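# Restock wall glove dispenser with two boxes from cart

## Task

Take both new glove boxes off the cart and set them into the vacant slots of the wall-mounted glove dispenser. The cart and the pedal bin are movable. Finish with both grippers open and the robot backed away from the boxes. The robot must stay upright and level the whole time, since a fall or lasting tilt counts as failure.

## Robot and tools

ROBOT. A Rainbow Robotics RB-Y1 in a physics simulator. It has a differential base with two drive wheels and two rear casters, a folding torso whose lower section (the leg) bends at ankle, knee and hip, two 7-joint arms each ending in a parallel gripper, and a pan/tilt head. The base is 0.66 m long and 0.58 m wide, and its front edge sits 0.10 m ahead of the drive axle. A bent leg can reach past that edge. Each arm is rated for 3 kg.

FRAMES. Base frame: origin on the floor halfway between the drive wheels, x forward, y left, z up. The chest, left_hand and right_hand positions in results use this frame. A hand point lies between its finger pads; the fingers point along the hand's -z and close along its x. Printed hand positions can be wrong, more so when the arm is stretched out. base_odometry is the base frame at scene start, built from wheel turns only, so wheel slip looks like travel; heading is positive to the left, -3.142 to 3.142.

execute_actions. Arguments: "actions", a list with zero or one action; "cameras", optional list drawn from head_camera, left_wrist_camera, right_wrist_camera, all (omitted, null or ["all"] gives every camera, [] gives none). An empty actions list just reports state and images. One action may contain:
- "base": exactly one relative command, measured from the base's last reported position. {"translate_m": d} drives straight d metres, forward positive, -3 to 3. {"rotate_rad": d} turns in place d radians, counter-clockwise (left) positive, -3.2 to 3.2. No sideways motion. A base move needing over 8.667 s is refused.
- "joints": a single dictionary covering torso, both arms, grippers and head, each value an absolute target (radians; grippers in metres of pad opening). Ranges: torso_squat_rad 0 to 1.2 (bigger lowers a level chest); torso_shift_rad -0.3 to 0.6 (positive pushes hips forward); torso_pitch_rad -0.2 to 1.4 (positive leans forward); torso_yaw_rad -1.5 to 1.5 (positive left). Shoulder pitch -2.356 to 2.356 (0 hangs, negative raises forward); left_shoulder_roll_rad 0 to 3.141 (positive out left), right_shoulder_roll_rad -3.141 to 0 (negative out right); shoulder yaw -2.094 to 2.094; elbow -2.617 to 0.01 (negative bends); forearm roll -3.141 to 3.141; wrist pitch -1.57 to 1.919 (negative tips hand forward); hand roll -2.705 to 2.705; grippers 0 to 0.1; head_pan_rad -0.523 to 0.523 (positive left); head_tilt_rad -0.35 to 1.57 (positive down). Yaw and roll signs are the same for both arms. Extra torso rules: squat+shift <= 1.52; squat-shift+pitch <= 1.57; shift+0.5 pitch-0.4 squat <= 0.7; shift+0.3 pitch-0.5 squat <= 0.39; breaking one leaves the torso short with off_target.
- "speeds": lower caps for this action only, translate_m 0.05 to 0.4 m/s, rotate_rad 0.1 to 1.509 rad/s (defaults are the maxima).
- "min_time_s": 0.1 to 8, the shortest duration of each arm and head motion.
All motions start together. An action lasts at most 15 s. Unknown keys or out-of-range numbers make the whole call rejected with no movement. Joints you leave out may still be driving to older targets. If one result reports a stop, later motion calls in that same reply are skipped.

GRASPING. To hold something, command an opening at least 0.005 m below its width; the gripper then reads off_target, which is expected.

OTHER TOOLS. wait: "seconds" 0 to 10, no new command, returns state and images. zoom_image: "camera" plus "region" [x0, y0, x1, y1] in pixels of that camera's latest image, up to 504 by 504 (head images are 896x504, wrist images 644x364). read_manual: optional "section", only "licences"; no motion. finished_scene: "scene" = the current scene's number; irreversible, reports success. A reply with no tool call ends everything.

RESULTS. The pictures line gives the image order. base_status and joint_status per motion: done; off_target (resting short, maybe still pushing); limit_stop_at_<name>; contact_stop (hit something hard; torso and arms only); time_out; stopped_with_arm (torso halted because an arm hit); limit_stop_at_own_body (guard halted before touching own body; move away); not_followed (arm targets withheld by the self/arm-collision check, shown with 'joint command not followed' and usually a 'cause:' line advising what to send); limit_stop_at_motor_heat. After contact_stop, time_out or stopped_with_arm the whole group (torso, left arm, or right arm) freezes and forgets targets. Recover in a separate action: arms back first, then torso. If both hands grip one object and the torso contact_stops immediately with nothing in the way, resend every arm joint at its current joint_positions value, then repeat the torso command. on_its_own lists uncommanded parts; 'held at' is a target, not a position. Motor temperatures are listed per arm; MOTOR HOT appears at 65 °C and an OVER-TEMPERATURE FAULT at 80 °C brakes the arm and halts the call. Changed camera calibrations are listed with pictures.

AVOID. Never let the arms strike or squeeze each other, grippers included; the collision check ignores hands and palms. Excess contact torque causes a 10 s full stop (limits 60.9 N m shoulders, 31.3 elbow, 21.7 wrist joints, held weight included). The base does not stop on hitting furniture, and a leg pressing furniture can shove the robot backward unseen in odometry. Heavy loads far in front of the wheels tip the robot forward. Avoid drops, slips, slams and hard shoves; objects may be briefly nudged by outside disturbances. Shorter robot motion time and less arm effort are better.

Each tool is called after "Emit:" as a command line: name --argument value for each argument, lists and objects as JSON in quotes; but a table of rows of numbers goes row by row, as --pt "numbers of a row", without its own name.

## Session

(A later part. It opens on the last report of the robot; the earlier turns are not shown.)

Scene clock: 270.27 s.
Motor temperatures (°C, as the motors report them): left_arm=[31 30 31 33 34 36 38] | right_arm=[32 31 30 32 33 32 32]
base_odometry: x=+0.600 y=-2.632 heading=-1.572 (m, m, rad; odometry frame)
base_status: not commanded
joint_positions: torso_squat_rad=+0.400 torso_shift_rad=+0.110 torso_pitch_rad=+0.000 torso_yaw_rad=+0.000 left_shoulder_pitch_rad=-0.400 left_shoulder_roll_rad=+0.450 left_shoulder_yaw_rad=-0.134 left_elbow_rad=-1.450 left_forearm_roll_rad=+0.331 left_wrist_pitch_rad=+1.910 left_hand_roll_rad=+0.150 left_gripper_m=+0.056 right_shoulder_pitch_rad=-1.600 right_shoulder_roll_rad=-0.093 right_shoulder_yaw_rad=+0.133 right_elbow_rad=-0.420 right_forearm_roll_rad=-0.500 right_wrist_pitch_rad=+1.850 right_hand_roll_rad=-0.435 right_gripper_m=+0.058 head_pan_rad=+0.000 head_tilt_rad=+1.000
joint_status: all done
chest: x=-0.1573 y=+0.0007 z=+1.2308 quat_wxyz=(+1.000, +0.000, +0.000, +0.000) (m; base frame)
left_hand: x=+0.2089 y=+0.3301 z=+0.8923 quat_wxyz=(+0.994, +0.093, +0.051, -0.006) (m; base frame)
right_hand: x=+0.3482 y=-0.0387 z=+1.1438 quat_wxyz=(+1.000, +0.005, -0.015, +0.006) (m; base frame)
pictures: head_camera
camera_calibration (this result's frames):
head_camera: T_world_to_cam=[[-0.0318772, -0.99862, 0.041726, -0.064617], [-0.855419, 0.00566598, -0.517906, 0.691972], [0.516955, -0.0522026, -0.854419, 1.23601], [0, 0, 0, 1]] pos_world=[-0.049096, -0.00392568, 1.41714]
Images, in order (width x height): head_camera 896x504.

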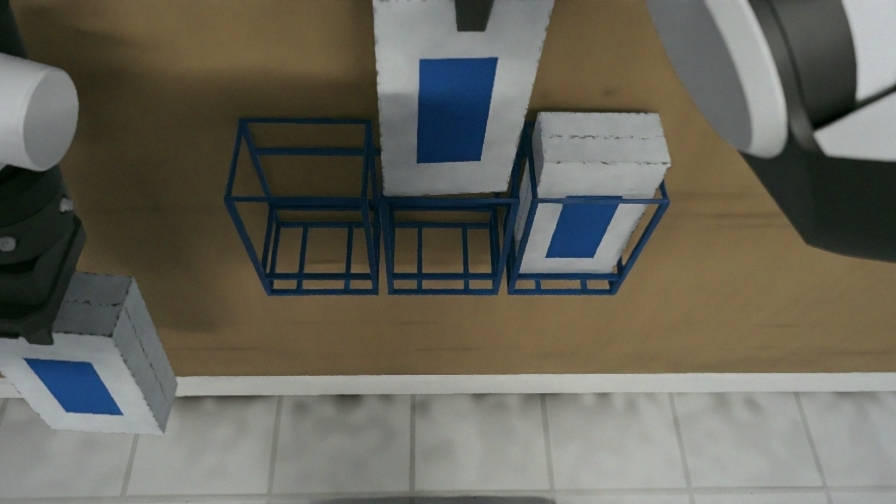

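Emit:
execute_actions --actions '[{"joints":{"right_shoulder_roll_rad":-0.101}}]' --cameras '[]'

Emit:
execute_actions --actions '[{"joints":{"torso_squat_rad":0.6,"torso_shift_rad":0.118}}]' --cameras '["head_camera"]'

Scene clock: 275.60 s.
Motor temperatures (°C, as the motors report them): left_arm=[31 30 31 33 34 35 38] | right_arm=[32 30 30 32 33 32 32]
base_odometry: x=+0.600 y=-2.632 heading=-1.572 (m, m, rad; odometry frame)
base_status: not commanded
joint_positions: torso_squat_rad=+0.400 torso_shift_rad=+0.110 torso_pitch_rad=+0.000 torso_yaw_rad=+0.000 left_shoulder_pitch_rad=-0.400 left_shoulder_roll_rad=+0.450 left_shoulder_yaw_rad=-0.134 left_elbow_rad=-1.450 left_forearm_roll_rad=+0.331 left_wrist_pitch_rad=+1.910 left_hand_roll_rad=+0.150 left_gripper_m=+0.056 right_shoulder_pitch_rad=-1.600 right_shoulder_roll_rad=-0.101 right_shoulder_yaw_rad=+0.133 right_elbow_rad=-0.420 right_forearm_roll_rad=-0.500 right_wrist_pitch_rad=+1.850 right_hand_roll_rad=-0.435 right_gripper_m=+0.058 head_pan_rad=+0.000 head_tilt_rad=+1.000
joint_status: all done
chest: x=-0.1572 y=+0.0007 z=+1.2308 quat_wxyz=(+1.000, +0.000, +0.000, +0.000) (m; base frame)
left_hand: x=+0.2089 y=+0.3301 z=+0.8922 quat_wxyz=(+0.994, +0.093, +0.051, -0.006) (m; base frame)
right_hand: x=+0.3500 y=-0.0423 z=+1.1450 quat_wxyz=(+1.000, +0.005, -0.016, +0.003) (m; base frame)
pictures: none
No camera images: the call's "cameras" was empty. Leave "cameras" out to get every camera's image.

Scene clock: 277.07 s.
Motor temperatures (°C, as the motors report them): left_arm=[31 30 31 33 34 35 38] | right_arm=[32 30 30 32 33 32 32]
base_odometry: x=+0.600 y=-2.632 heading=-1.572 (m, m, rad; odometry frame)
base_status: not commanded
joint_positions: torso_squat_rad=+0.600 torso_shift_rad=+0.118 torso_pitch_rad=+0.000 torso_yaw_rad=+0.000 left_shoulder_pitch_rad=-0.400 left_shoulder_roll_rad=+0.450 left_shoulder_yaw_rad=-0.134 left_elbow_rad=-1.450 left_forearm_roll_rad=+0.331 left_wrist_pitch_rad=+1.910 left_hand_roll_rad=+0.150 left_gripper_m=+0.056 right_shoulder_pitch_rad=-1.599 right_shoulder_roll_rad=-0.101 right_shoulder_yaw_rad=+0.133 right_elbow_rad=-0.420 right_forearm_roll_rad=-0.500 right_wrist_pitch_rad=+1.850 right_hand_roll_rad=-0.435 right_gripper_m=+0.058 head_pan_rad=+0.000 head_tilt_rad=+1.000
joint_status: all done
chest: x=-0.1599 y=+0.0006 z=+1.1637 quat_wxyz=(+1.000, +0.000, +0.000, +0.000) (m; base frame)
left_hand: x=+0.2062 y=+0.3300 z=+0.8250 quat_wxyz=(+0.994, +0.093, +0.051, -0.006) (m; base frame)
right_hand: x=+0.3473 y=-0.0424 z=+1.0778 quat_wxyz=(+1.000, +0.005, -0.016, +0.002) (m; base frame)
pictures: head_camera
camera_calibration (this result's frames):
head_camera: T_world_to_cam=[[-0.0318649, -0.998621, 0.0417326, -0.0619701], [-0.855562, 0.00566646, -0.51767, 0.654673], [0.51672, -0.0522003, -0.854562, 1.18014], [0, 0, 0, 1]] pos_world=[-0.0516612, -0.00399085, 1.34999]
Images, in order (width x height): head_camera 896x504.

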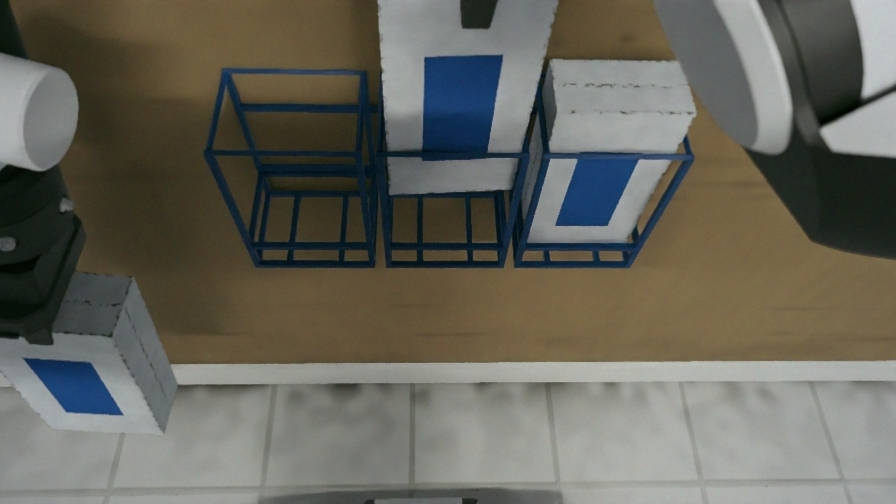

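Emit:
execute_actions --actions '[{"joints":{"torso_squat_rad":0.85,"torso_shift_rad":0.14}}]' --cameras '["head_camera"]'

Scene clock: 282.70 s.
Motor temperatures (°C, as the motors report them): left_arm=[31 30 31 33 34 35 38] | right_arm=[32 30 30 32 33 32 32]
base_odometry: x=+0.600 y=-2.632 heading=-1.572 (m, m, rad; odometry frame)
base_status: not commanded
joint_positions: torso_squat_rad=+0.850 torso_shift_rad=+0.139 torso_pitch_rad=-0.002 torso_yaw_rad=-0.001 left_shoulder_pitch_rad=-0.400 left_shoulder_roll_rad=+0.450 left_shoulder_yaw_rad=-0.134 left_elbow_rad=-1.450 left_forearm_roll_rad=+0.331 left_wrist_pitch_rad=+1.910 left_hand_roll_rad=+0.150 left_gripper_m=+0.056 right_shoulder_pitch_rad=-1.605 right_shoulder_roll_rad=-0.107 right_shoulder_yaw_rad=+0.133 right_elbow_rad=-0.423 right_forearm_roll_rad=-0.499 right_wrist_pitch_rad=+1.850 right_hand_roll_rad=-0.435 right_gripper_m=+0.059 head_pan_rad=+0.000 head_tilt_rad=+1.000
joint_status: all done
chest: x=-0.1643 y=+0.0005 z=+1.0474 quat_wxyz=(+1.000, +0.000, -0.001, +0.000) (m; base frame)
left_hand: x=+0.2025 y=+0.3298 z=+0.7094 quat_wxyz=(+0.994, +0.093, +0.050, -0.006) (m; base frame)
right_hand: x=+0.3453 y=-0.0442 z=+0.9669 quat_wxyz=(+1.000, +0.005, -0.022, +0.001) (m; base frame)
pictures: head_camera
camera_calibration (this result's frames):
head_camera: T_world_to_cam=[[-0.0321556, -0.998616, 0.0416204, -0.0573396], [-0.854666, 0.0058834, -0.519145, 0.592434], [0.518182, -0.0522649, -0.853672, 1.08234], [0, 0, 0, 1]] pos_world=[-0.0563593, -0.00417729, 1.23391]
Images, in order (width x height): head_camera 896x504.

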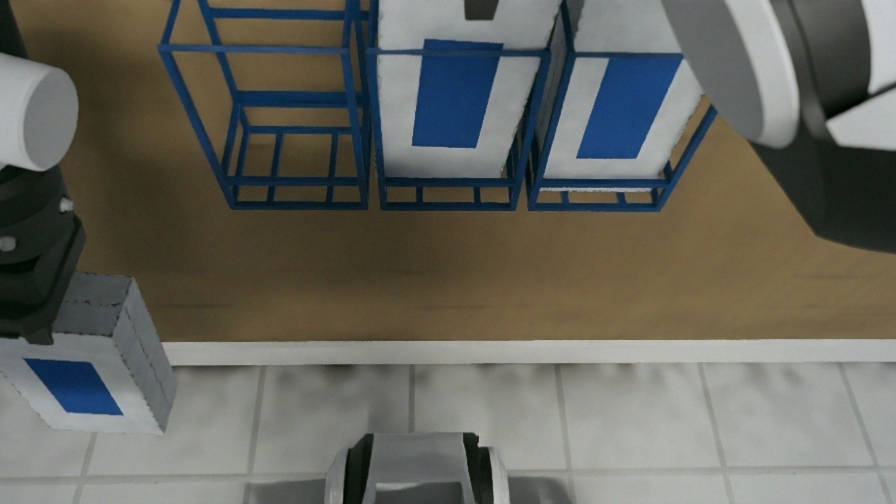

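Emit:
execute_actions --actions '[{"joints":{"right_gripper_m":0.078}}]' --cameras '[]'

Emit:
execute_actions --actions '[{"joints":{"torso_squat_rad":0.5,"torso_shift_rad":0.112,"head_tilt_rad":0.9}}]' --cameras '["head_camera"]'

Scene clock: 286.87 s.
Motor temperatures (°C, as the motors report them): left_arm=[30 30 31 33 34 35 38] | right_arm=[32 30 30 31 33 32 32]
base_odometry: x=+0.600 y=-2.632 heading=-1.572 (m, m, rad; odometry frame)
base_status: not commanded
joint_positions: torso_squat_rad=+0.850 torso_shift_rad=+0.140 torso_pitch_rad=+0.000 torso_yaw_rad=-0.001 left_shoulder_pitch_rad=-0.400 left_shoulder_roll_rad=+0.450 left_shoulder_yaw_rad=-0.134 left_elbow_rad=-1.450 left_forearm_roll_rad=+0.331 left_wrist_pitch_rad=+1.910 left_hand_roll_rad=+0.150 left_gripper_m=+0.056 right_shoulder_pitch_rad=-1.600 right_shoulder_roll_rad=-0.101 right_shoulder_yaw_rad=+0.133 right_elbow_rad=-0.420 right_forearm_roll_rad=-0.500 right_wrist_pitch_rad=+1.850 right_hand_roll_rad=-0.435 right_gripper_m=+0.078 head_pan_rad=+0.000 head_tilt_rad=+1.000
joint_status: all done
chest: x=-0.1636 y=+0.0005 z=+1.0474 quat_wxyz=(+1.000, +0.000, +0.000, +0.000) (m; base frame)
left_hand: x=+0.2026 y=+0.3299 z=+0.7089 quat_wxyz=(+0.994, +0.093, +0.051, -0.006) (m; base frame)
right_hand: x=+0.3438 y=-0.0426 z=+0.9623 quat_wxyz=(+1.000, +0.005, -0.017, +0.002) (m; base frame)
pictures: none
No camera images: the call's "cameras" was empty. Leave "cameras" out to get every camera's image.

Scene clock: 288.87 s.
Motor temperatures (°C, as the motors report them): left_arm=[30 30 31 33 34 35 38] | right_arm=[32 30 30 31 33 32 32]
base_odometry: x=+0.600 y=-2.632 heading=-1.572 (m, m, rad; odometry frame)
base_status: not commanded
joint_positions: torso_squat_rad=+0.500 torso_shift_rad=+0.112 torso_pitch_rad=+0.000 torso_yaw_rad=-0.001 left_shoulder_pitch_rad=-0.400 left_shoulder_roll_rad=+0.450 left_shoulder_yaw_rad=-0.134 left_elbow_rad=-1.450 left_forearm_roll_rad=+0.331 left_wrist_pitch_rad=+1.910 left_hand_roll_rad=+0.150 left_gripper_m=+0.056 right_shoulder_pitch_rad=-1.600 right_shoulder_roll_rad=-0.101 right_shoulder_yaw_rad=+0.133 right_elbow_rad=-0.420 right_forearm_roll_rad=-0.500 right_wrist_pitch_rad=+1.850 right_hand_roll_rad=-0.435 right_gripper_m=+0.078 head_pan_rad=+0.000 head_tilt_rad=+0.900
joint_status: all done
chest: x=-0.1592 y=+0.0006 z=+1.2004 quat_wxyz=(+1.000, +0.000, +0.000, +0.000) (m; base frame)
left_hand: x=+0.2069 y=+0.3300 z=+0.8617 quat_wxyz=(+0.994, +0.093, +0.051, -0.006) (m; base frame)
right_hand: x=+0.3481 y=-0.0424 z=+1.1149 quat_wxyz=(+1.000, +0.005, -0.017, +0.002) (m; base frame)
pictures: head_camera
camera_calibration (this result's frames):
head_camera: T_world_to_cam=[[-0.035925, -0.998618, 0.0383585, -0.0593223], [-0.799695, 0.00570731, -0.600379, 0.797758], [0.59933, -0.0522437, -0.798795, 1.14438], [0, 0, 0, 1]] pos_world=[-0.0500316, -0.00400645, 1.39536]
Images, in order (width x height): head_camera 896x504.

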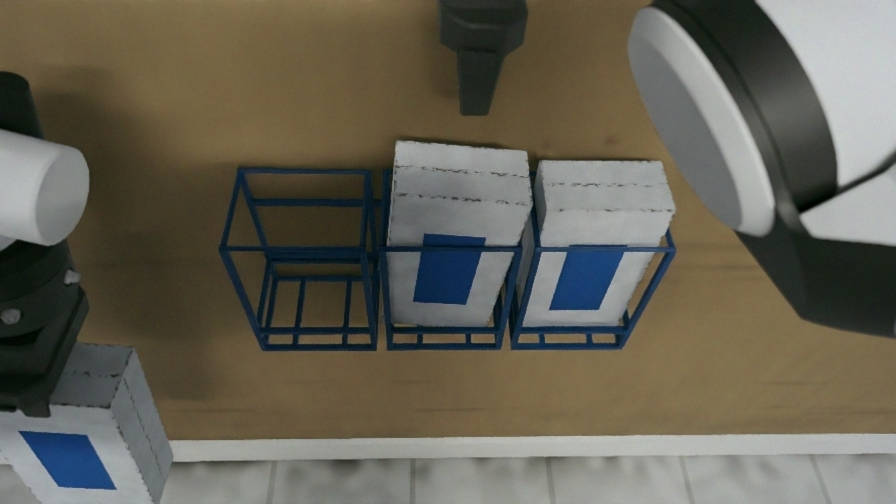

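Emit:
execute_actions --actions '[{"joints":{"right_gripper_m":0.02,"right_shoulder_roll_rad":-0.04}}]' --cameras '[]'

Emit:
execute_actions --actions '[{"joints":{"torso_squat_rad":0.8,"torso_shift_rad":0.135}}]' --cameras '["head_camera"]'

Scene clock: 295.67 s.
Motor temperatures (°C, as the motors report them): left_arm=[30 30 31 33 34 34 38] | right_arm=[32 30 30 31 33 32 32]
base_odometry: x=+0.600 y=-2.632 heading=-1.572 (m, m, rad; odometry frame)
base_status: not commanded
joint_positions: torso_squat_rad=+0.500 torso_shift_rad=+0.112 torso_pitch_rad=+0.000 torso_yaw_rad=+0.000 left_shoulder_pitch_rad=-0.400 left_shoulder_roll_rad=+0.450 left_shoulder_yaw_rad=-0.134 left_elbow_rad=-1.450 left_forearm_roll_rad=+0.331 left_wrist_pitch_rad=+1.910 left_hand_roll_rad=+0.150 left_gripper_m=+0.056 right_shoulder_pitch_rad=-1.600 right_shoulder_roll_rad=-0.040 right_shoulder_yaw_rad=+0.133 right_elbow_rad=-0.420 right_forearm_roll_rad=-0.500 right_wrist_pitch_rad=+1.850 right_hand_roll_rad=-0.435 right_gripper_m=+0.020 head_pan_rad=+0.000 head_tilt_rad=+0.900
joint_status: all done
chest: x=-0.1592 y=+0.0007 z=+1.2004 quat_wxyz=(+1.000, +0.000, +0.000, +0.000) (m; base frame)
left_hand: x=+0.2068 y=+0.3301 z=+0.8617 quat_wxyz=(+0.994, +0.093, +0.051, -0.006) (m; base frame)
right_hand: x=+0.3335 y=-0.0138 z=+1.1040 quat_wxyz=(+0.999, +0.005, -0.006, +0.031) (m; base frame)
pictures: none
No camera images: the call's "cameras" was empty. Leave "cameras" out to get every camera's image.

Scene clock: 297.50 s.
Motor temperatures (°C, as the motors report them): left_arm=[30 30 31 33 34 34 38] | right_arm=[32 30 30 31 33 32 32]
base_odometry: x=+0.600 y=-2.632 heading=-1.572 (m, m, rad; odometry frame)
base_status: not commanded
joint_positions: torso_squat_rad=+0.800 torso_shift_rad=+0.134 torso_pitch_rad=-0.002 torso_yaw_rad=+0.000 left_shoulder_pitch_rad=-0.400 left_shoulder_roll_rad=+0.450 left_shoulder_yaw_rad=-0.134 left_elbow_rad=-1.450 left_forearm_roll_rad=+0.331 left_wrist_pitch_rad=+1.910 left_hand_roll_rad=+0.150 left_gripper_m=+0.056 right_shoulder_pitch_rad=-1.606 right_shoulder_roll_rad=-0.043 right_shoulder_yaw_rad=+0.133 right_elbow_rad=-0.423 right_forearm_roll_rad=-0.500 right_wrist_pitch_rad=+1.850 right_hand_roll_rad=-0.435 right_gripper_m=+0.023 head_pan_rad=+0.000 head_tilt_rad=+0.900
joint_status: all done
chest: x=-0.1634 y=+0.0006 z=+1.0732 quat_wxyz=(+1.000, +0.000, -0.001, +0.000) (m; base frame)
left_hand: x=+0.2034 y=+0.3299 z=+0.7353 quat_wxyz=(+0.994, +0.093, +0.050, -0.006) (m; base frame)
right_hand: x=+0.3311 y=-0.0139 z=+0.9820 quat_wxyz=(+0.999, +0.005, -0.012, +0.032) (m; base frame)
pictures: head_camera
camera_calibration (this result's frames):
head_camera: T_world_to_cam=[[-0.0359302, -0.998618, 0.0383667, -0.0546622], [-0.798322, 0.00558696, -0.602205, 0.720262], [0.601158, -0.0522664, -0.797419, 1.04408], [0, 0, 0, 1]] pos_world=[-0.0546187, -0.00404063, 1.26841]
Images, in order (width x height): head_camera 896x504.

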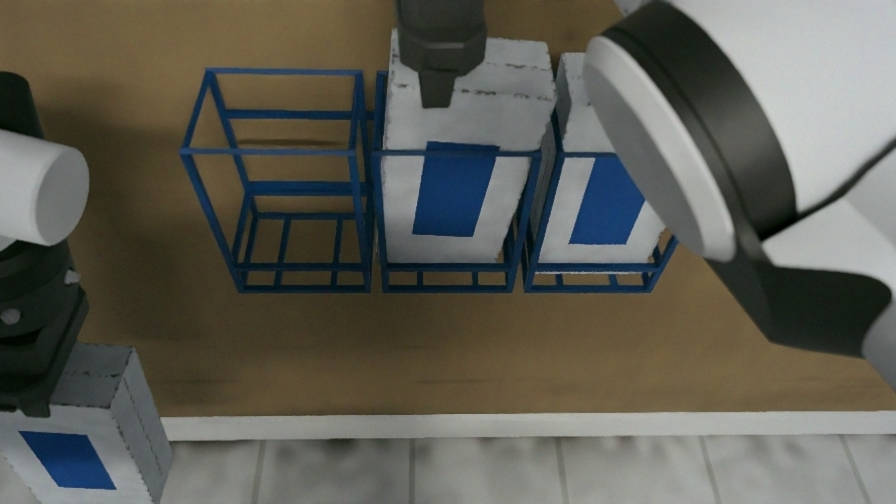

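Emit:
execute_actions --actions '[{"joints":{"torso_squat_rad":0.6,"torso_shift_rad":0.118}}]' --cameras '[]'

Emit:
execute_actions --actions '[{"joints":{"right_gripper_m":0.085,"right_shoulder_roll_rad":-0.108}}]' --cameras '[]'

Emit:
execute_actions --actions '[{"joints":{"torso_squat_rad":0.82,"torso_shift_rad":0.137}}]' --cameras '[]'

Emit:
execute_actions --actions '[{"joints":{"right_gripper_m":0.04}}]' --cameras '[]'

Emit:
execute_actions --actions '[{"joints":{"torso_squat_rad":0.68,"torso_shift_rad":0.124}}]' --cameras '[]'

Emit:
execute_actions --actions '[{"joints":{"right_forearm_roll_rad":-0.45},"min_time_s":1}]' --cameras '["head_camera","right_wrist_camera"]'

Scene clock: 310.97 s.
Motor temperatures (°C, as the motors report them): left_arm=[30 30 31 33 34 34 38] | right_arm=[31 30 30 31 33 32 32]
base_odometry: x=+0.600 y=-2.632 heading=-1.572 (m, m, rad; odometry frame)
base_status: not commanded
joint_positions: torso_squat_rad=+0.600 torso_shift_rad=+0.118 torso_pitch_rad=+0.000 torso_yaw_rad=+0.000 left_shoulder_pitch_rad=-0.400 left_shoulder_roll_rad=+0.450 left_shoulder_yaw_rad=-0.134 left_elbow_rad=-1.450 left_forearm_roll_rad=+0.331 left_wrist_pitch_rad=+1.910 left_hand_roll_rad=+0.150 left_gripper_m=+0.056 right_shoulder_pitch_rad=-1.599 right_shoulder_roll_rad=-0.040 right_shoulder_yaw_rad=+0.133 right_elbow_rad=-0.420 right_forearm_roll_rad=-0.500 right_wrist_pitch_rad=+1.850 right_hand_roll_rad=-0.435 right_gripper_m=+0.023 head_pan_rad=+0.000 head_tilt_rad=+0.900
joint_status: all done
chest: x=-0.1598 y=+0.0007 z=+1.1636 quat_wxyz=(+1.000, +0.000, +0.000, +0.000) (m; base frame)
left_hand: x=+0.2062 y=+0.3300 z=+0.8248 quat_wxyz=(+0.994, +0.093, +0.051, -0.006) (m; base frame)
right_hand: x=+0.3329 y=-0.0141 z=+1.0669 quat_wxyz=(+0.999, +0.005, -0.006, +0.031) (m; base frame)
pictures: none
No camera images: the call's "cameras" was empty. Leave "cameras" out to get every camera's image.

Scene clock: 312.13 s.
Motor temperatures (°C, as the motors report them): left_arm=[30 30 31 33 34 34 38] | right_arm=[31 30 30 31 33 32 32]
base_odometry: x=+0.600 y=-2.631 heading=-1.572 (m, m, rad; odometry frame)
base_status: not commanded
joint_positions: torso_squat_rad=+0.600 torso_shift_rad=+0.117 torso_pitch_rad=-0.001 torso_yaw_rad=+0.000 left_shoulder_pitch_rad=-0.400 left_shoulder_roll_rad=+0.450 left_shoulder_yaw_rad=-0.134 left_elbow_rad=-1.450 left_forearm_roll_rad=+0.331 left_wrist_pitch_rad=+1.910 left_hand_roll_rad=+0.150 left_gripper_m=+0.056 right_shoulder_pitch_rad=-1.599 right_shoulder_roll_rad=-0.106 right_shoulder_yaw_rad=+0.133 right_elbow_rad=-0.419 right_forearm_roll_rad=-0.501 right_wrist_pitch_rad=+1.853 right_hand_roll_rad=-0.435 right_gripper_m=+0.083 head_pan_rad=+0.000 head_tilt_rad=+0.900
joint_status: all done
chest: x=-0.1605 y=+0.0006 z=+1.1636 quat_wxyz=(+1.000, +0.000, +0.000, +0.000) (m; base frame)
left_hand: x=+0.2058 y=+0.3300 z=+0.8253 quat_wxyz=(+0.994, +0.093, +0.051, -0.006) (m; base frame)
right_hand: x=+0.3470 y=-0.0451 z=+1.0785 quat_wxyz=(+1.000, +0.005, -0.015, +0.000) (m; base frame)
pictures: none
No camera images: the call's "cameras" was empty. Leave "cameras" out to get every camera's image.

Scene clock: 313.77 s.
Motor temperatures (°C, as the motors report them): left_arm=[30 30 31 33 34 34 38] | right_arm=[31 30 30 31 33 32 32]
base_odometry: x=+0.600 y=-2.631 heading=-1.572 (m, m, rad; odometry frame)
base_status: not commanded
joint_positions: torso_squat_rad=+0.820 torso_shift_rad=+0.136 torso_pitch_rad=-0.002 torso_yaw_rad=+0.000 left_shoulder_pitch_rad=-0.400 left_shoulder_roll_rad=+0.450 left_shoulder_yaw_rad=-0.134 left_elbow_rad=-1.450 left_forearm_roll_rad=+0.331 left_wrist_pitch_rad=+1.910 left_hand_roll_rad=+0.150 left_gripper_m=+0.056 right_shoulder_pitch_rad=-1.605 right_shoulder_roll_rad=-0.104 right_shoulder_yaw_rad=+0.131 right_elbow_rad=-0.423 right_forearm_roll_rad=-0.503 right_wrist_pitch_rad=+1.851 right_hand_roll_rad=-0.435 right_gripper_m=+0.084 head_pan_rad=+0.000 head_tilt_rad=+0.900
joint_status: all done
chest: x=-0.1640 y=+0.0008 z=+1.0630 quat_wxyz=(+1.000, +0.000, -0.001, +0.000) (m; base frame)
left_hand: x=+0.2028 y=+0.3302 z=+0.7250 quat_wxyz=(+0.994, +0.093, +0.050, -0.005) (m; base frame)
right_hand: x=+0.3445 y=-0.0413 z=+0.9823 quat_wxyz=(+1.000, +0.007, -0.021, +0.004) (m; base frame)
pictures: none
No camera images: the call's "cameras" was empty. Leave "cameras" out to get every camera's image.

Scene clock: 314.70 s.
Motor temperatures (°C, as the motors report them): left_arm=[30 30 31 33 34 34 38] | right_arm=[31 30 30 31 34 32 32]
base_odometry: x=+0.600 y=-2.632 heading=-1.572 (m, m, rad; odometry frame)
base_status: not commanded
joint_positions: torso_squat_rad=+0.820 torso_shift_rad=+0.137 torso_pitch_rad=-0.001 torso_yaw_rad=+0.000 left_shoulder_pitch_rad=-0.400 left_shoulder_roll_rad=+0.450 left_shoulder_yaw_rad=-0.134 left_elbow_rad=-1.450 left_forearm_roll_rad=+0.331 left_wrist_pitch_rad=+1.910 left_hand_roll_rad=+0.150 left_gripper_m=+0.056 right_shoulder_pitch_rad=-1.605 right_shoulder_roll_rad=-0.105 right_shoulder_yaw_rad=+0.131 right_elbow_rad=-0.424 right_forearm_roll_rad=-0.502 right_wrist_pitch_rad=+1.849 right_hand_roll_rad=-0.435 right_gripper_m=+0.040 head_pan_rad=+0.000 head_tilt_rad=+0.900
joint_status: all done
chest: x=-0.1634 y=+0.0008 z=+1.0630 quat_wxyz=(+1.000, +0.000, -0.001, +0.000) (m; base frame)
left_hand: x=+0.2030 y=+0.3303 z=+0.7246 quat_wxyz=(+0.994, +0.093, +0.050, -0.005) (m; base frame)
right_hand: x=+0.3457 y=-0.0415 z=+0.9821 quat_wxyz=(+1.000, +0.007, -0.022, +0.003) (m; base frame)
pictures: none
No camera images: the call's "cameras" was empty. Leave "cameras" out to get every camera's image.

Scene clock: 315.97 s.
Motor temperatures (°C, as the motors report them): left_arm=[30 30 31 33 34 34 38] | right_arm=[31 30 30 31 34 32 32]
base_odometry: x=+0.600 y=-2.632 heading=-1.572 (m, m, rad; odometry frame)
base_status: not commanded
joint_positions: torso_squat_rad=+0.680 torso_shift_rad=+0.124 torso_pitch_rad=+0.001 torso_yaw_rad=+0.000 left_shoulder_pitch_rad=-0.400 left_shoulder_roll_rad=+0.450 left_shoulder_yaw_rad=-0.134 left_elbow_rad=-1.450 left_forearm_roll_rad=+0.331 left_wrist_pitch_rad=+1.910 left_hand_roll_rad=+0.150 left_gripper_m=+0.056 right_shoulder_pitch_rad=-1.599 right_shoulder_roll_rad=-0.107 right_shoulder_yaw_rad=+0.133 right_elbow_rad=-0.420 right_forearm_roll_rad=-0.500 right_wrist_pitch_rad=+1.850 right_hand_roll_rad=-0.435 right_gripper_m=+0.040 head_pan_rad=+0.000 head_tilt_rad=+0.900
joint_status: all done
chest: x=-0.1604 y=+0.0008 z=+1.1300 quat_wxyz=(+1.000, +0.000, +0.000, +0.000) (m; base frame)
left_hand: x=+0.2055 y=+0.3301 z=+0.7911 quat_wxyz=(+0.994, +0.093, +0.051, -0.006) (m; base frame)
right_hand: x=+0.3481 y=-0.0452 z=+1.0450 quat_wxyz=(+1.000, +0.005, -0.017, +0.000) (m; base frame)
pictures: none
No camera images: the call's "cameras" was empty. Leave "cameras" out to get every camera's image.

Scene clock: 317.23 s.
Motor temperatures (°C, as the motors report them): left_arm=[30 30 31 33 34 34 38] | right_arm=[31 30 30 31 34 32 32]
base_odometry: x=+0.600 y=-2.632 heading=-1.572 (m, m, rad; odometry frame)
base_status: not commanded
joint_positions: torso_squat_rad=+0.680 torso_shift_rad=+0.124 torso_pitch_rad=+0.000 torso_yaw_rad=+0.000 left_shoulder_pitch_rad=-0.400 left_shoulder_roll_rad=+0.450 left_shoulder_yaw_rad=-0.134 left_elbow_rad=-1.450 left_forearm_roll_rad=+0.331 left_wrist_pitch_rad=+1.910 left_hand_roll_rad=+0.150 left_gripper_m=+0.056 right_shoulder_pitch_rad=-1.600 right_shoulder_roll_rad=-0.107 right_shoulder_yaw_rad=+0.133 right_elbow_rad=-0.420 right_forearm_roll_rad=-0.451 right_wrist_pitch_rad=+1.850 right_hand_roll_rad=-0.435 right_gripper_m=+0.040 head_pan_rad=+0.000 head_tilt_rad=+0.900
joint_status: all done
chest: x=-0.1605 y=+0.0008 z=+1.1300 quat_wxyz=(+1.000, +0.000, +0.000, +0.000) (m; base frame)
left_hand: x=+0.2054 y=+0.3301 z=+0.7912 quat_wxyz=(+0.994, +0.093, +0.051, -0.006) (m; base frame)
right_hand: x=+0.3526 y=-0.0549 z=+1.0457 quat_wxyz=(+0.999, -0.016, -0.027, -0.007) (m; base frame)
pictures: head_camera, right_wrist_camera
camera_calibration (this result's frames):
head_camera: T_world_to_cam=[[-0.0356938, -0.998615, 0.0386601, -0.0568527], [-0.799772, 0.00534744, -0.60028, 0.7544], [0.599241, -0.0523455, -0.798855, 1.08902], [0, 0, 0, 1]] pos_world=[-0.0512642, -0.0038029, 1.32501]
right_wrist_camera: T_world_to_cam=[[-0.996397, 0.0106152, -0.0841451, 0.441889], [-0.0444614, 0.7795, 0.624823, -0.566233], [0.0722237, 0.626313, -0.776219, 0.910522], [0, 0, 0, 1]] pos_world=[0.34936, -0.133584, 1.09774]
Images, in order (width x height): head_camera 896x504, right_wrist_camera 644x364.

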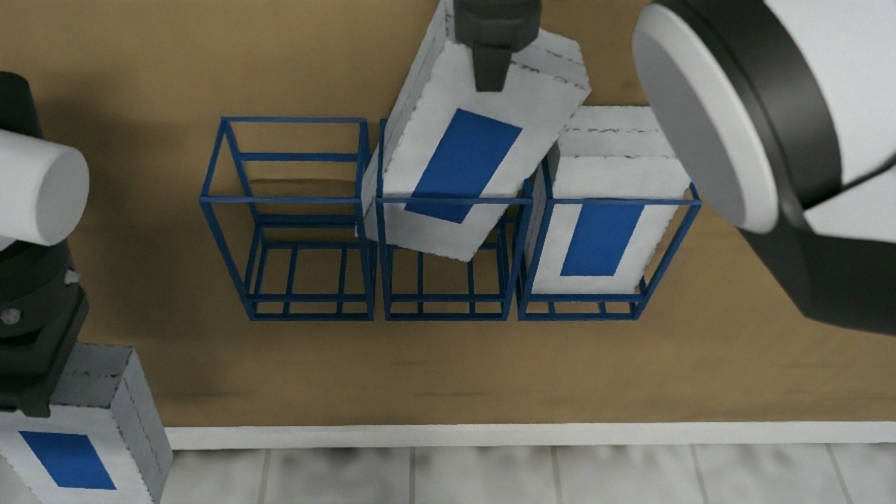

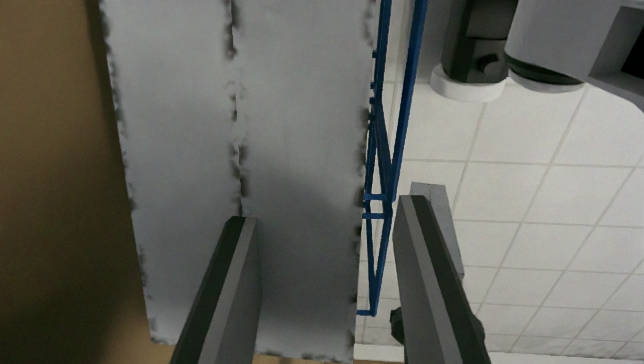

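Emit:
execute_actions --actions '[{"joints":{"torso_squat_rad":0.3,"torso_shift_rad":0.108,"right_gripper_m":0.0}}]' --cameras '[]'

Emit:
execute_actions --actions '[{"joints":{"right_shoulder_roll_rad":-0.36,"right_forearm_roll_rad":-0.5}}]' --cameras '["head_camera"]'

Scene clock: 329.37 s.
Motor temperatures (°C, as the motors report them): left_arm=[30 30 31 33 34 34 38] | right_arm=[31 30 30 31 34 32 32]
base_odometry: x=+0.600 y=-2.632 heading=-1.572 (m, m, rad; odometry frame)
base_status: not commanded
joint_positions: torso_squat_rad=+0.300 torso_shift_rad=+0.108 torso_pitch_rad=+0.000 torso_yaw_rad=+0.000 left_shoulder_pitch_rad=-0.400 left_shoulder_roll_rad=+0.450 left_shoulder_yaw_rad=-0.134 left_elbow_rad=-1.450 left_forearm_roll_rad=+0.331 left_wrist_pitch_rad=+1.910 left_hand_roll_rad=+0.150 left_gripper_m=+0.056 right_shoulder_pitch_rad=-1.599 right_shoulder_roll_rad=-0.107 right_shoulder_yaw_rad=+0.133 right_elbow_rad=-0.420 right_forearm_roll_rad=-0.450 right_wrist_pitch_rad=+1.850 right_hand_roll_rad=-0.435 right_gripper_m=+0.022 head_pan_rad=+0.000 head_tilt_rad=+0.900
joint_status: right_gripper_m off_target (ended at +0.022, target +0.000); the others done
chest: x=-0.1557 y=+0.0009 z=+1.2548 quat_wxyz=(+1.000, +0.000, +0.000, +0.000) (m; base frame)
left_hand: x=+0.2102 y=+0.3302 z=+0.9159 quat_wxyz=(+0.994, +0.093, +0.051, -0.006) (m; base frame)
right_hand: x=+0.3574 y=-0.0554 z=+1.1700 quat_wxyz=(+0.999, -0.016, -0.027, -0.008) (m; base frame)
pictures: none
No camera images: the call's "cameras" was empty. Leave "cameras" out to get every camera's image.

Scene clock: 339.60 s.
Motor temperatures (°C, as the motors report them): left_arm=[30 30 31 33 34 34 38] | right_arm=[32 32 30 32 36 37 32]
TORQUE FAULT: right_wrist_pitch_rad reached its load limit. The robot stopped for 10 seconds, dropped its targets and accepts commands again. The stop added 9.1 s to the call and to motion_time.
base_odometry: x=+0.600 y=-2.631 heading=-1.572 (m, m, rad; odometry frame)
base_status: not commanded
joint_positions: torso_squat_rad=+0.300 torso_shift_rad=+0.107 torso_pitch_rad=-0.002 torso_yaw_rad=+0.000 left_shoulder_pitch_rad=-0.400 left_shoulder_roll_rad=+0.450 left_shoulder_yaw_rad=-0.134 left_elbow_rad=-1.450 left_forearm_roll_rad=+0.331 left_wrist_pitch_rad=+1.910 left_hand_roll_rad=+0.150 left_gripper_m=+0.056 right_shoulder_pitch_rad=-1.597 right_shoulder_roll_rad=-0.150 right_shoulder_yaw_rad=+0.132 right_elbow_rad=-0.417 right_forearm_roll_rad=-0.472 right_wrist_pitch_rad=+1.856 right_hand_roll_rad=-0.434 right_gripper_m=+0.022 head_pan_rad=+0.000 head_tilt_rad=+0.900
joint_status: right_shoulder_roll_rad contact_stop (moved -0.043 of -0.253); right_forearm_roll_rad contact_stop_at_right_shoulder_roll_rad (moved -0.022 of -0.050)
on_its_own: right_shoulder_roll_rad is held at -0.156, not at your -0.360, since a contact_stop; right_forearm_roll_rad is held at -0.469, not at your -0.500, since a contact_stop
chest: x=-0.1574 y=+0.0010 z=+1.2548 quat_wxyz=(+1.000, +0.000, -0.001, +0.000) (m; base frame)
left_hand: x=+0.2093 y=+0.3303 z=+0.9168 quat_wxyz=(+0.994, +0.093, +0.050, -0.006) (m; base frame)
right_hand: x=+0.3607 y=-0.0727 z=+1.1770 quat_wxyz=(+0.999, -0.008, -0.026, -0.026) (m; base frame)
pictures: head_camera
camera_calibration (this result's frames):
head_camera: T_world_to_cam=[[-0.0358143, -0.998611, 0.0386366, -0.0613572], [-0.798345, 0.0053335, -0.602177, 0.834377], [0.601135, -0.0524119, -0.797427, 1.18533], [0, 0, 0, 1]] pos_world=[-0.0486196, -0.00359675, 1.45003]
Images, in order (width x height): head_camera 896x504.

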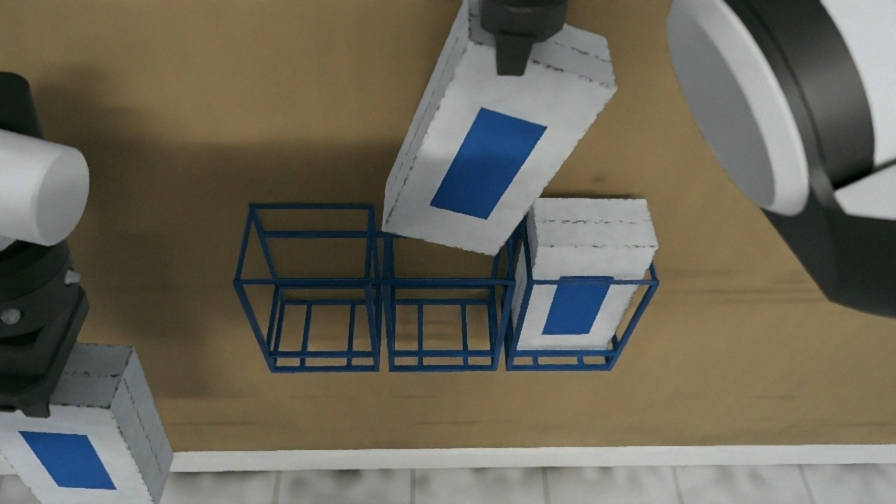

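Emit:
execute_actions --actions '[{"base":{"translate_m":-0.08},"speeds":{"translate_m":0.05},"joints":{"torso_squat_rad":0.1,"torso_shift_rad":0.103}}]' --cameras '[]'

Emit:
execute_actions --actions '[{"joints":{"right_forearm_roll_rad":-0.1,"right_shoulder_roll_rad":-0.1},"min_time_s":3}]' --cameras '["head_camera","right_wrist_camera"]'

Scene clock: 354.53 s.
Motor temperatures (°C, as the motors report them): left_arm=[30 30 31 33 34 34 38] | right_arm=[32 33 30 32 37 40 32]
base_odometry: x=+0.600 y=-2.551 heading=-1.571 (m, m, rad; odometry frame)
base_status: done
joint_positions: torso_squat_rad=+0.100 torso_shift_rad=+0.103 torso_pitch_rad=+0.000 torso_yaw_rad=+0.000 left_shoulder_pitch_rad=-0.400 left_shoulder_roll_rad=+0.450 left_shoulder_yaw_rad=-0.134 left_elbow_rad=-1.450 left_forearm_roll_rad=+0.331 left_wrist_pitch_rad=+1.910 left_hand_roll_rad=+0.150 left_gripper_m=+0.056 right_shoulder_pitch_rad=-1.597 right_shoulder_roll_rad=-0.156 right_shoulder_yaw_rad=+0.132 right_elbow_rad=-0.418 right_forearm_roll_rad=-0.470 right_wrist_pitch_rad=+1.853 right_hand_roll_rad=-0.435 right_gripper_m=+0.022 head_pan_rad=+0.000 head_tilt_rad=+0.900
joint_status: all done
on_its_own: right_shoulder_roll_rad is held at -0.156, not at your -0.360, since a contact_stop; right_forearm_roll_rad is held at -0.469, not at your -0.500, since a contact_stop
chest: x=-0.1562 y=+0.0008 z=+1.2827 quat_wxyz=(+1.000, +0.000, +0.000, +0.000) (m; base frame)
left_hand: x=+0.2097 y=+0.3302 z=+0.9440 quat_wxyz=(+0.994, +0.093, +0.051, -0.006) (m; base frame)
right_hand: x=+0.3637 y=-0.0756 z=+1.2050 quat_wxyz=(+0.999, -0.008, -0.028, -0.028) (m; base frame)
pictures: none
No camera images: the call's "cameras" was empty. Leave "cameras" out to get every camera's image.

Scene clock: 357.83 s.
Motor temperatures (°C, as the motors report them): left_arm=[30 30 31 33 34 34 38] | right_arm=[32 32 30 32 37 39 32]
base_odometry: x=+0.600 y=-2.551 heading=-1.571 (m, m, rad; odometry frame)
base_status: not commanded
joint_positions: torso_squat_rad=+0.100 torso_shift_rad=+0.103 torso_pitch_rad=+0.000 torso_yaw_rad=+0.000 left_shoulder_pitch_rad=-0.400 left_shoulder_roll_rad=+0.450 left_shoulder_yaw_rad=-0.134 left_elbow_rad=-1.450 left_forearm_roll_rad=+0.331 left_wrist_pitch_rad=+1.910 left_hand_roll_rad=+0.150 left_gripper_m=+0.056 right_shoulder_pitch_rad=-1.597 right_shoulder_roll_rad=-0.100 right_shoulder_yaw_rad=+0.132 right_elbow_rad=-0.418 right_forearm_roll_rad=-0.100 right_wrist_pitch_rad=+1.853 right_hand_roll_rad=-0.435 right_gripper_m=+0.022 head_pan_rad=+0.000 head_tilt_rad=+0.900
joint_status: all done
chest: x=-0.1562 y=+0.0008 z=+1.2827 quat_wxyz=(+1.000, +0.000, +0.000, +0.000) (m; base frame)
left_hand: x=+0.2097 y=+0.3302 z=+0.9440 quat_wxyz=(+0.994, +0.093, +0.051, -0.006) (m; base frame)
right_hand: x=+0.3813 y=-0.1230 z=+1.2117 quat_wxyz=(+0.980, -0.168, -0.092, -0.056) (m; base frame)
pictures: head_camera, right_wrist_camera
camera_calibration (this result's frames):
head_camera: T_world_to_cam=[[-0.0357381, -0.99862, 0.0384886, -0.0623528], [-0.799743, 0.00548344, -0.600317, 0.849541], [0.599278, -0.0522352, -0.798835, 1.20841], [0, 0, 0, 1]] pos_world=[-0.0469852, -0.00380373, 1.47771]
right_wrist_camera: T_world_to_cam=[[-0.971876, 0.0660486, -0.226042, 0.654624], [-0.0198681, 0.933444, 0.358172, -0.282922], [0.234655, 0.35259, -0.905879, 1.14144], [0, 0, 0, 1]] pos_world=[0.362749, -0.181604, 1.28331]
Images, in order (width x height): head_camera 896x504, right_wrist_camera 644x364.

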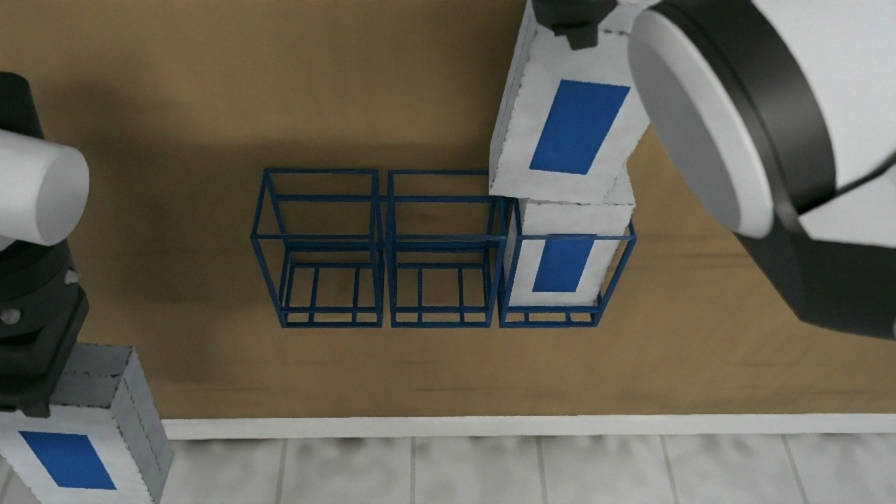

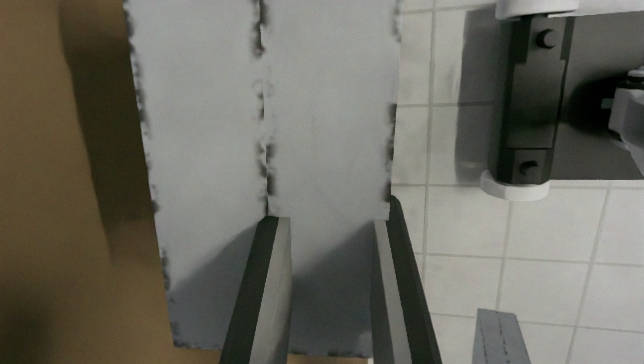

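Emit:
execute_actions --actions '[{"base":{"rotate_rad":-0.5},"speeds":{"rotate_rad":0.3},"joints":{"torso_squat_rad":0,"torso_shift_rad":0.1,"torso_yaw_rad":0.5,"right_wrist_pitch_rad":1.915,"right_hand_roll_rad":-0.35},"min_time_s":2}]' --cameras '["head_camera"]'

Scene clock: 387.00 s.
Motor temperatures (°C, as the motors report them): left_arm=[30 30 31 33 34 34 38] | right_arm=[33 31 30 32 35 35 32]
base_odometry: x=+0.600 y=-2.551 heading=-2.071 (m, m, rad; odometry frame)
base_status: done
joint_positions: torso_squat_rad=+0.000 torso_shift_rad=+0.100 torso_pitch_rad=+0.000 torso_yaw_rad=+0.500 left_shoulder_pitch_rad=-0.400 left_shoulder_roll_rad=+0.450 left_shoulder_yaw_rad=-0.134 left_elbow_rad=-1.450 left_forearm_roll_rad=+0.331 left_wrist_pitch_rad=+1.910 left_hand_roll_rad=+0.150 left_gripper_m=+0.056 right_shoulder_pitch_rad=-1.597 right_shoulder_roll_rad=-0.100 right_shoulder_yaw_rad=+0.132 right_elbow_rad=-0.418 right_forearm_roll_rad=-0.100 right_wrist_pitch_rad=+1.915 right_hand_roll_rad=-0.350 right_gripper_m=+0.022 head_pan_rad=+0.000 head_tilt_rad=+0.900
joint_status: all done
chest: x=-0.1579 y=+0.0008 z=+1.2864 quat_wxyz=(+0.969, +0.000, +0.000, +0.247) (m; base frame)
left_hand: x=+0.0050 y=+0.4654 z=+0.9476 quat_wxyz=(+0.965, +0.078, +0.073, +0.241) (m; base frame)
right_hand: x=+0.3633 y=+0.1398 z=+1.2149 quat_wxyz=(+0.956, -0.161, -0.100, +0.224) (m; base frame)
pictures: head_camera
camera_calibration (this result's frames):
head_camera: T_world_to_cam=[[0.447763, -0.893335, 0.0382273, 0.0140418], [-0.704512, -0.378802, -0.600143, 0.865502], [0.550609, 0.24179, -0.798979, 1.20465], [0, 0, 0, 1]] pos_world=[-0.0598209, 0.0491251, 1.48138]
Images, in order (width x height): head_camera 896x504.

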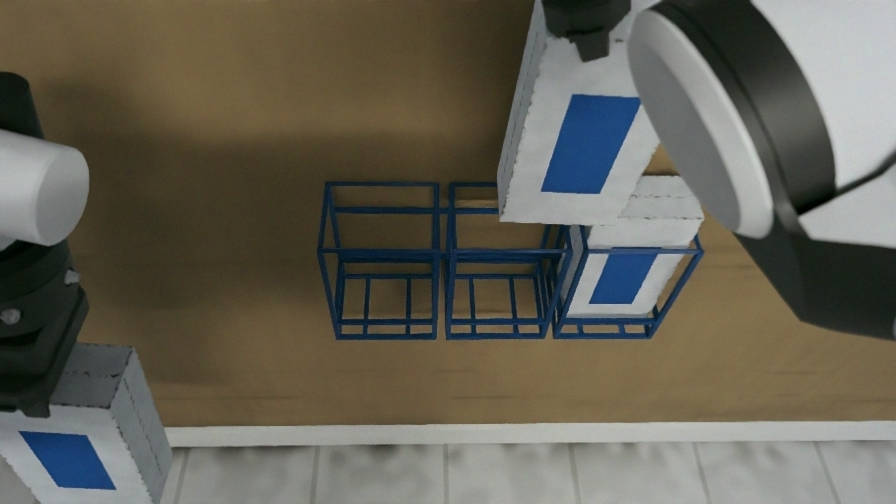

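Emit:
execute_actions --actions '[{"base":{"rotate_rad":-0.35},"speeds":{"rotate_rad":0.3},"joints":{"torso_yaw_rad":0.85,"head_tilt_rad":1.0}}]' --cameras '["head_camera"]'

Scene clock: 394.17 s.
Motor temperatures (°C, as the motors report them): left_arm=[30 30 31 33 34 34 38] | right_arm=[33 31 30 32 34 34 32]
base_odometry: x=+0.600 y=-2.551 heading=-2.420 (m, m, rad; odometry frame)
base_status: done
joint_positions: torso_squat_rad=+0.000 torso_shift_rad=+0.100 torso_pitch_rad=+0.000 torso_yaw_rad=+0.850 left_shoulder_pitch_rad=-0.400 left_shoulder_roll_rad=+0.450 left_shoulder_yaw_rad=-0.134 left_elbow_rad=-1.450 left_forearm_roll_rad=+0.331 left_wrist_pitch_rad=+1.910 left_hand_roll_rad=+0.150 left_gripper_m=+0.056 right_shoulder_pitch_rad=-1.597 right_shoulder_roll_rad=-0.100 right_shoulder_yaw_rad=+0.132 right_elbow_rad=-0.418 right_forearm_roll_rad=-0.100 right_wrist_pitch_rad=+1.915 right_hand_roll_rad=-0.350 right_gripper_m=+0.022 head_pan_rad=+0.000 head_tilt_rad=+1.000
joint_status: all done
chest: x=-0.1580 y=+0.0008 z=+1.2864 quat_wxyz=(+0.911, +0.000, +0.000, +0.412) (m; base frame)
left_hand: x=-0.1643 y=+0.4932 z=+0.9477 quat_wxyz=(+0.908, +0.064, +0.085, +0.405) (m; base frame)
right_hand: x=+0.2840 y=+0.3102 z=+1.2149 quat_wxyz=(+0.902, -0.142, -0.126, +0.387) (m; base frame)
pictures: head_camera
camera_calibration (this result's frames):
head_camera: T_world_to_cam=[[0.729568, -0.68265, 0.0414699, 0.0535072], [-0.568854, -0.639376, -0.517305, 0.765237], [0.379653, 0.353818, -0.854796, 1.26236], [0, 0, 0, 1]] pos_world=[-0.0829884, 0.079154, 1.4727]
Images, in order (width x height): head_camera 896x504.

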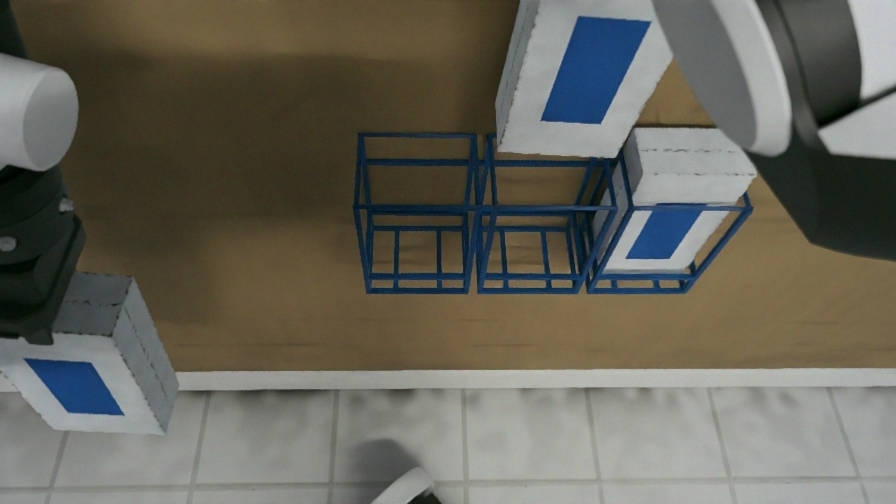

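Emit:
execute_actions --actions '[{"base":{"translate_m":-0.228},"speeds":{"translate_m":0.1}}]' --cameras '[]'

Emit:
execute_actions --actions '[{"base":{"rotate_rad":0.849},"speeds":{"rotate_rad":0.3},"joints":{"torso_yaw_rad":0,"right_forearm_roll_rad":-0.05},"min_time_s":3}]' --cameras '[]'

Emit:
execute_actions --actions '[{"base":{"translate_m":0.17},"speeds":{"translate_m":0.1}}]' --cameras '["head_camera"]'

Scene clock: 414.13 s.
Motor temperatures (°C, as the motors report them): left_arm=[30 30 31 33 34 34 38] | right_arm=[33 30 30 32 34 33 32]
base_odometry: x=+0.771 y=-2.401 heading=-2.421 (m, m, rad; odometry frame)
base_status: done
joint_positions: torso_squat_rad=+0.000 torso_shift_rad=+0.100 torso_pitch_rad=+0.000 torso_yaw_rad=+0.850 left_shoulder_pitch_rad=-0.400 left_shoulder_roll_rad=+0.450 left_shoulder_yaw_rad=-0.134 left_elbow_rad=-1.450 left_forearm_roll_rad=+0.331 left_wrist_pitch_rad=+1.910 left_hand_roll_rad=+0.150 left_gripper_m=+0.056 right_shoulder_pitch_rad=-1.597 right_shoulder_roll_rad=-0.100 right_shoulder_yaw_rad=+0.132 right_elbow_rad=-0.418 right_forearm_roll_rad=-0.100 right_wrist_pitch_rad=+1.915 right_hand_roll_rad=-0.350 right_gripper_m=+0.022 head_pan_rad=+0.000 head_tilt_rad=+1.000
joint_status: not commanded
chest: x=-0.1580 y=+0.0008 z=+1.2864 quat_wxyz=(+0.911, +0.000, +0.000, +0.412) (m; base frame)
left_hand: x=-0.1643 y=+0.4932 z=+0.9477 quat_wxyz=(+0.908, +0.064, +0.085, +0.405) (m; base frame)
right_hand: x=+0.2839 y=+0.3101 z=+1.2150 quat_wxyz=(+0.902, -0.142, -0.126, +0.387) (m; base frame)
pictures: none
No camera images: the call's "cameras" was empty. Leave "cameras" out to get every camera's image.

Scene clock: 417.90 s.
Motor temperatures (°C, as the motors report them): left_arm=[30 30 31 33 34 34 38] | right_arm=[33 30 30 32 34 33 32]
base_odometry: x=+0.771 y=-2.401 heading=-1.573 (m, m, rad; odometry frame)
base_status: done
joint_positions: torso_squat_rad=+0.000 torso_shift_rad=+0.100 torso_pitch_rad=+0.000 torso_yaw_rad=+0.000 left_shoulder_pitch_rad=-0.400 left_shoulder_roll_rad=+0.450 left_shoulder_yaw_rad=-0.134 left_elbow_rad=-1.450 left_forearm_roll_rad=+0.331 left_wrist_pitch_rad=+1.910 left_hand_roll_rad=+0.150 left_gripper_m=+0.056 right_shoulder_pitch_rad=-1.597 right_shoulder_roll_rad=-0.100 right_shoulder_yaw_rad=+0.132 right_elbow_rad=-0.418 right_forearm_roll_rad=-0.050 right_wrist_pitch_rad=+1.915 right_hand_roll_rad=-0.350 right_gripper_m=+0.022 head_pan_rad=+0.000 head_tilt_rad=+1.000
joint_status: all done
chest: x=-0.1580 y=+0.0008 z=+1.2864 quat_wxyz=(+1.000, +0.000, +0.000, +0.000) (m; base frame)
left_hand: x=+0.2078 y=+0.3303 z=+0.9477 quat_wxyz=(+0.994, +0.093, +0.051, -0.006) (m; base frame)
right_hand: x=+0.3691 y=-0.1368 z=+1.2195 quat_wxyz=(+0.977, -0.203, -0.066, -0.028) (m; base frame)
pictures: none
No camera images: the call's "cameras" was empty. Leave "cameras" out to get every camera's image.

Scene clock: 420.17 s.
Motor temperatures (°C, as the motors report them): left_arm=[30 30 31 33 34 34 38] | right_arm=[33 30 30 32 34 33 32]
base_odometry: x=+0.771 y=-2.571 heading=-1.572 (m, m, rad; odometry frame)
base_status: done
joint_positions: torso_squat_rad=+0.000 torso_shift_rad=+0.100 torso_pitch_rad=+0.001 torso_yaw_rad=+0.000 left_shoulder_pitch_rad=-0.400 left_shoulder_roll_rad=+0.450 left_shoulder_yaw_rad=-0.134 left_elbow_rad=-1.450 left_forearm_roll_rad=+0.331 left_wrist_pitch_rad=+1.910 left_hand_roll_rad=+0.150 left_gripper_m=+0.056 right_shoulder_pitch_rad=-1.597 right_shoulder_roll_rad=-0.100 right_shoulder_yaw_rad=+0.132 right_elbow_rad=-0.418 right_forearm_roll_rad=-0.050 right_wrist_pitch_rad=+1.915 right_hand_roll_rad=-0.350 right_gripper_m=+0.022 head_pan_rad=+0.000 head_tilt_rad=+1.000
joint_status: not commanded
chest: x=-0.1578 y=+0.0008 z=+1.2864 quat_wxyz=(+1.000, +0.000, +0.000, +0.000) (m; base frame)
left_hand: x=+0.2080 y=+0.3303 z=+0.9476 quat_wxyz=(+0.994, +0.093, +0.051, -0.006) (m; base frame)
right_hand: x=+0.3693 y=-0.1368 z=+1.2193 quat_wxyz=(+0.977, -0.203, -0.066, -0.028) (m; base frame)
pictures: head_camera
camera_calibration (this result's frames):
head_camera: T_world_to_cam=[[-0.0314358, -0.998632, 0.0417906, -0.0669038], [-0.855769, 0.00528939, -0.517332, 0.719576], [0.516403, -0.0520259, -0.854764, 1.28414], [0, 0, 0, 1]] pos_world=[-0.0494481, -0.00380968, 1.4727]
Images, in order (width x height): head_camera 896x504.

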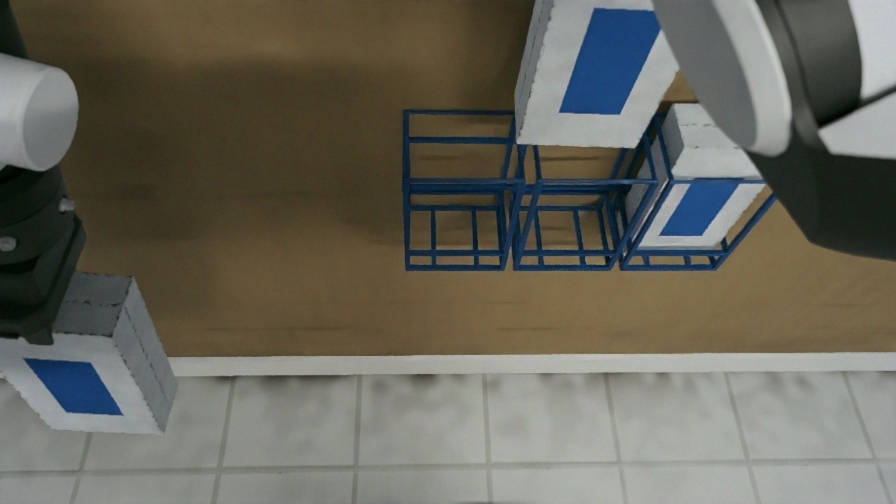

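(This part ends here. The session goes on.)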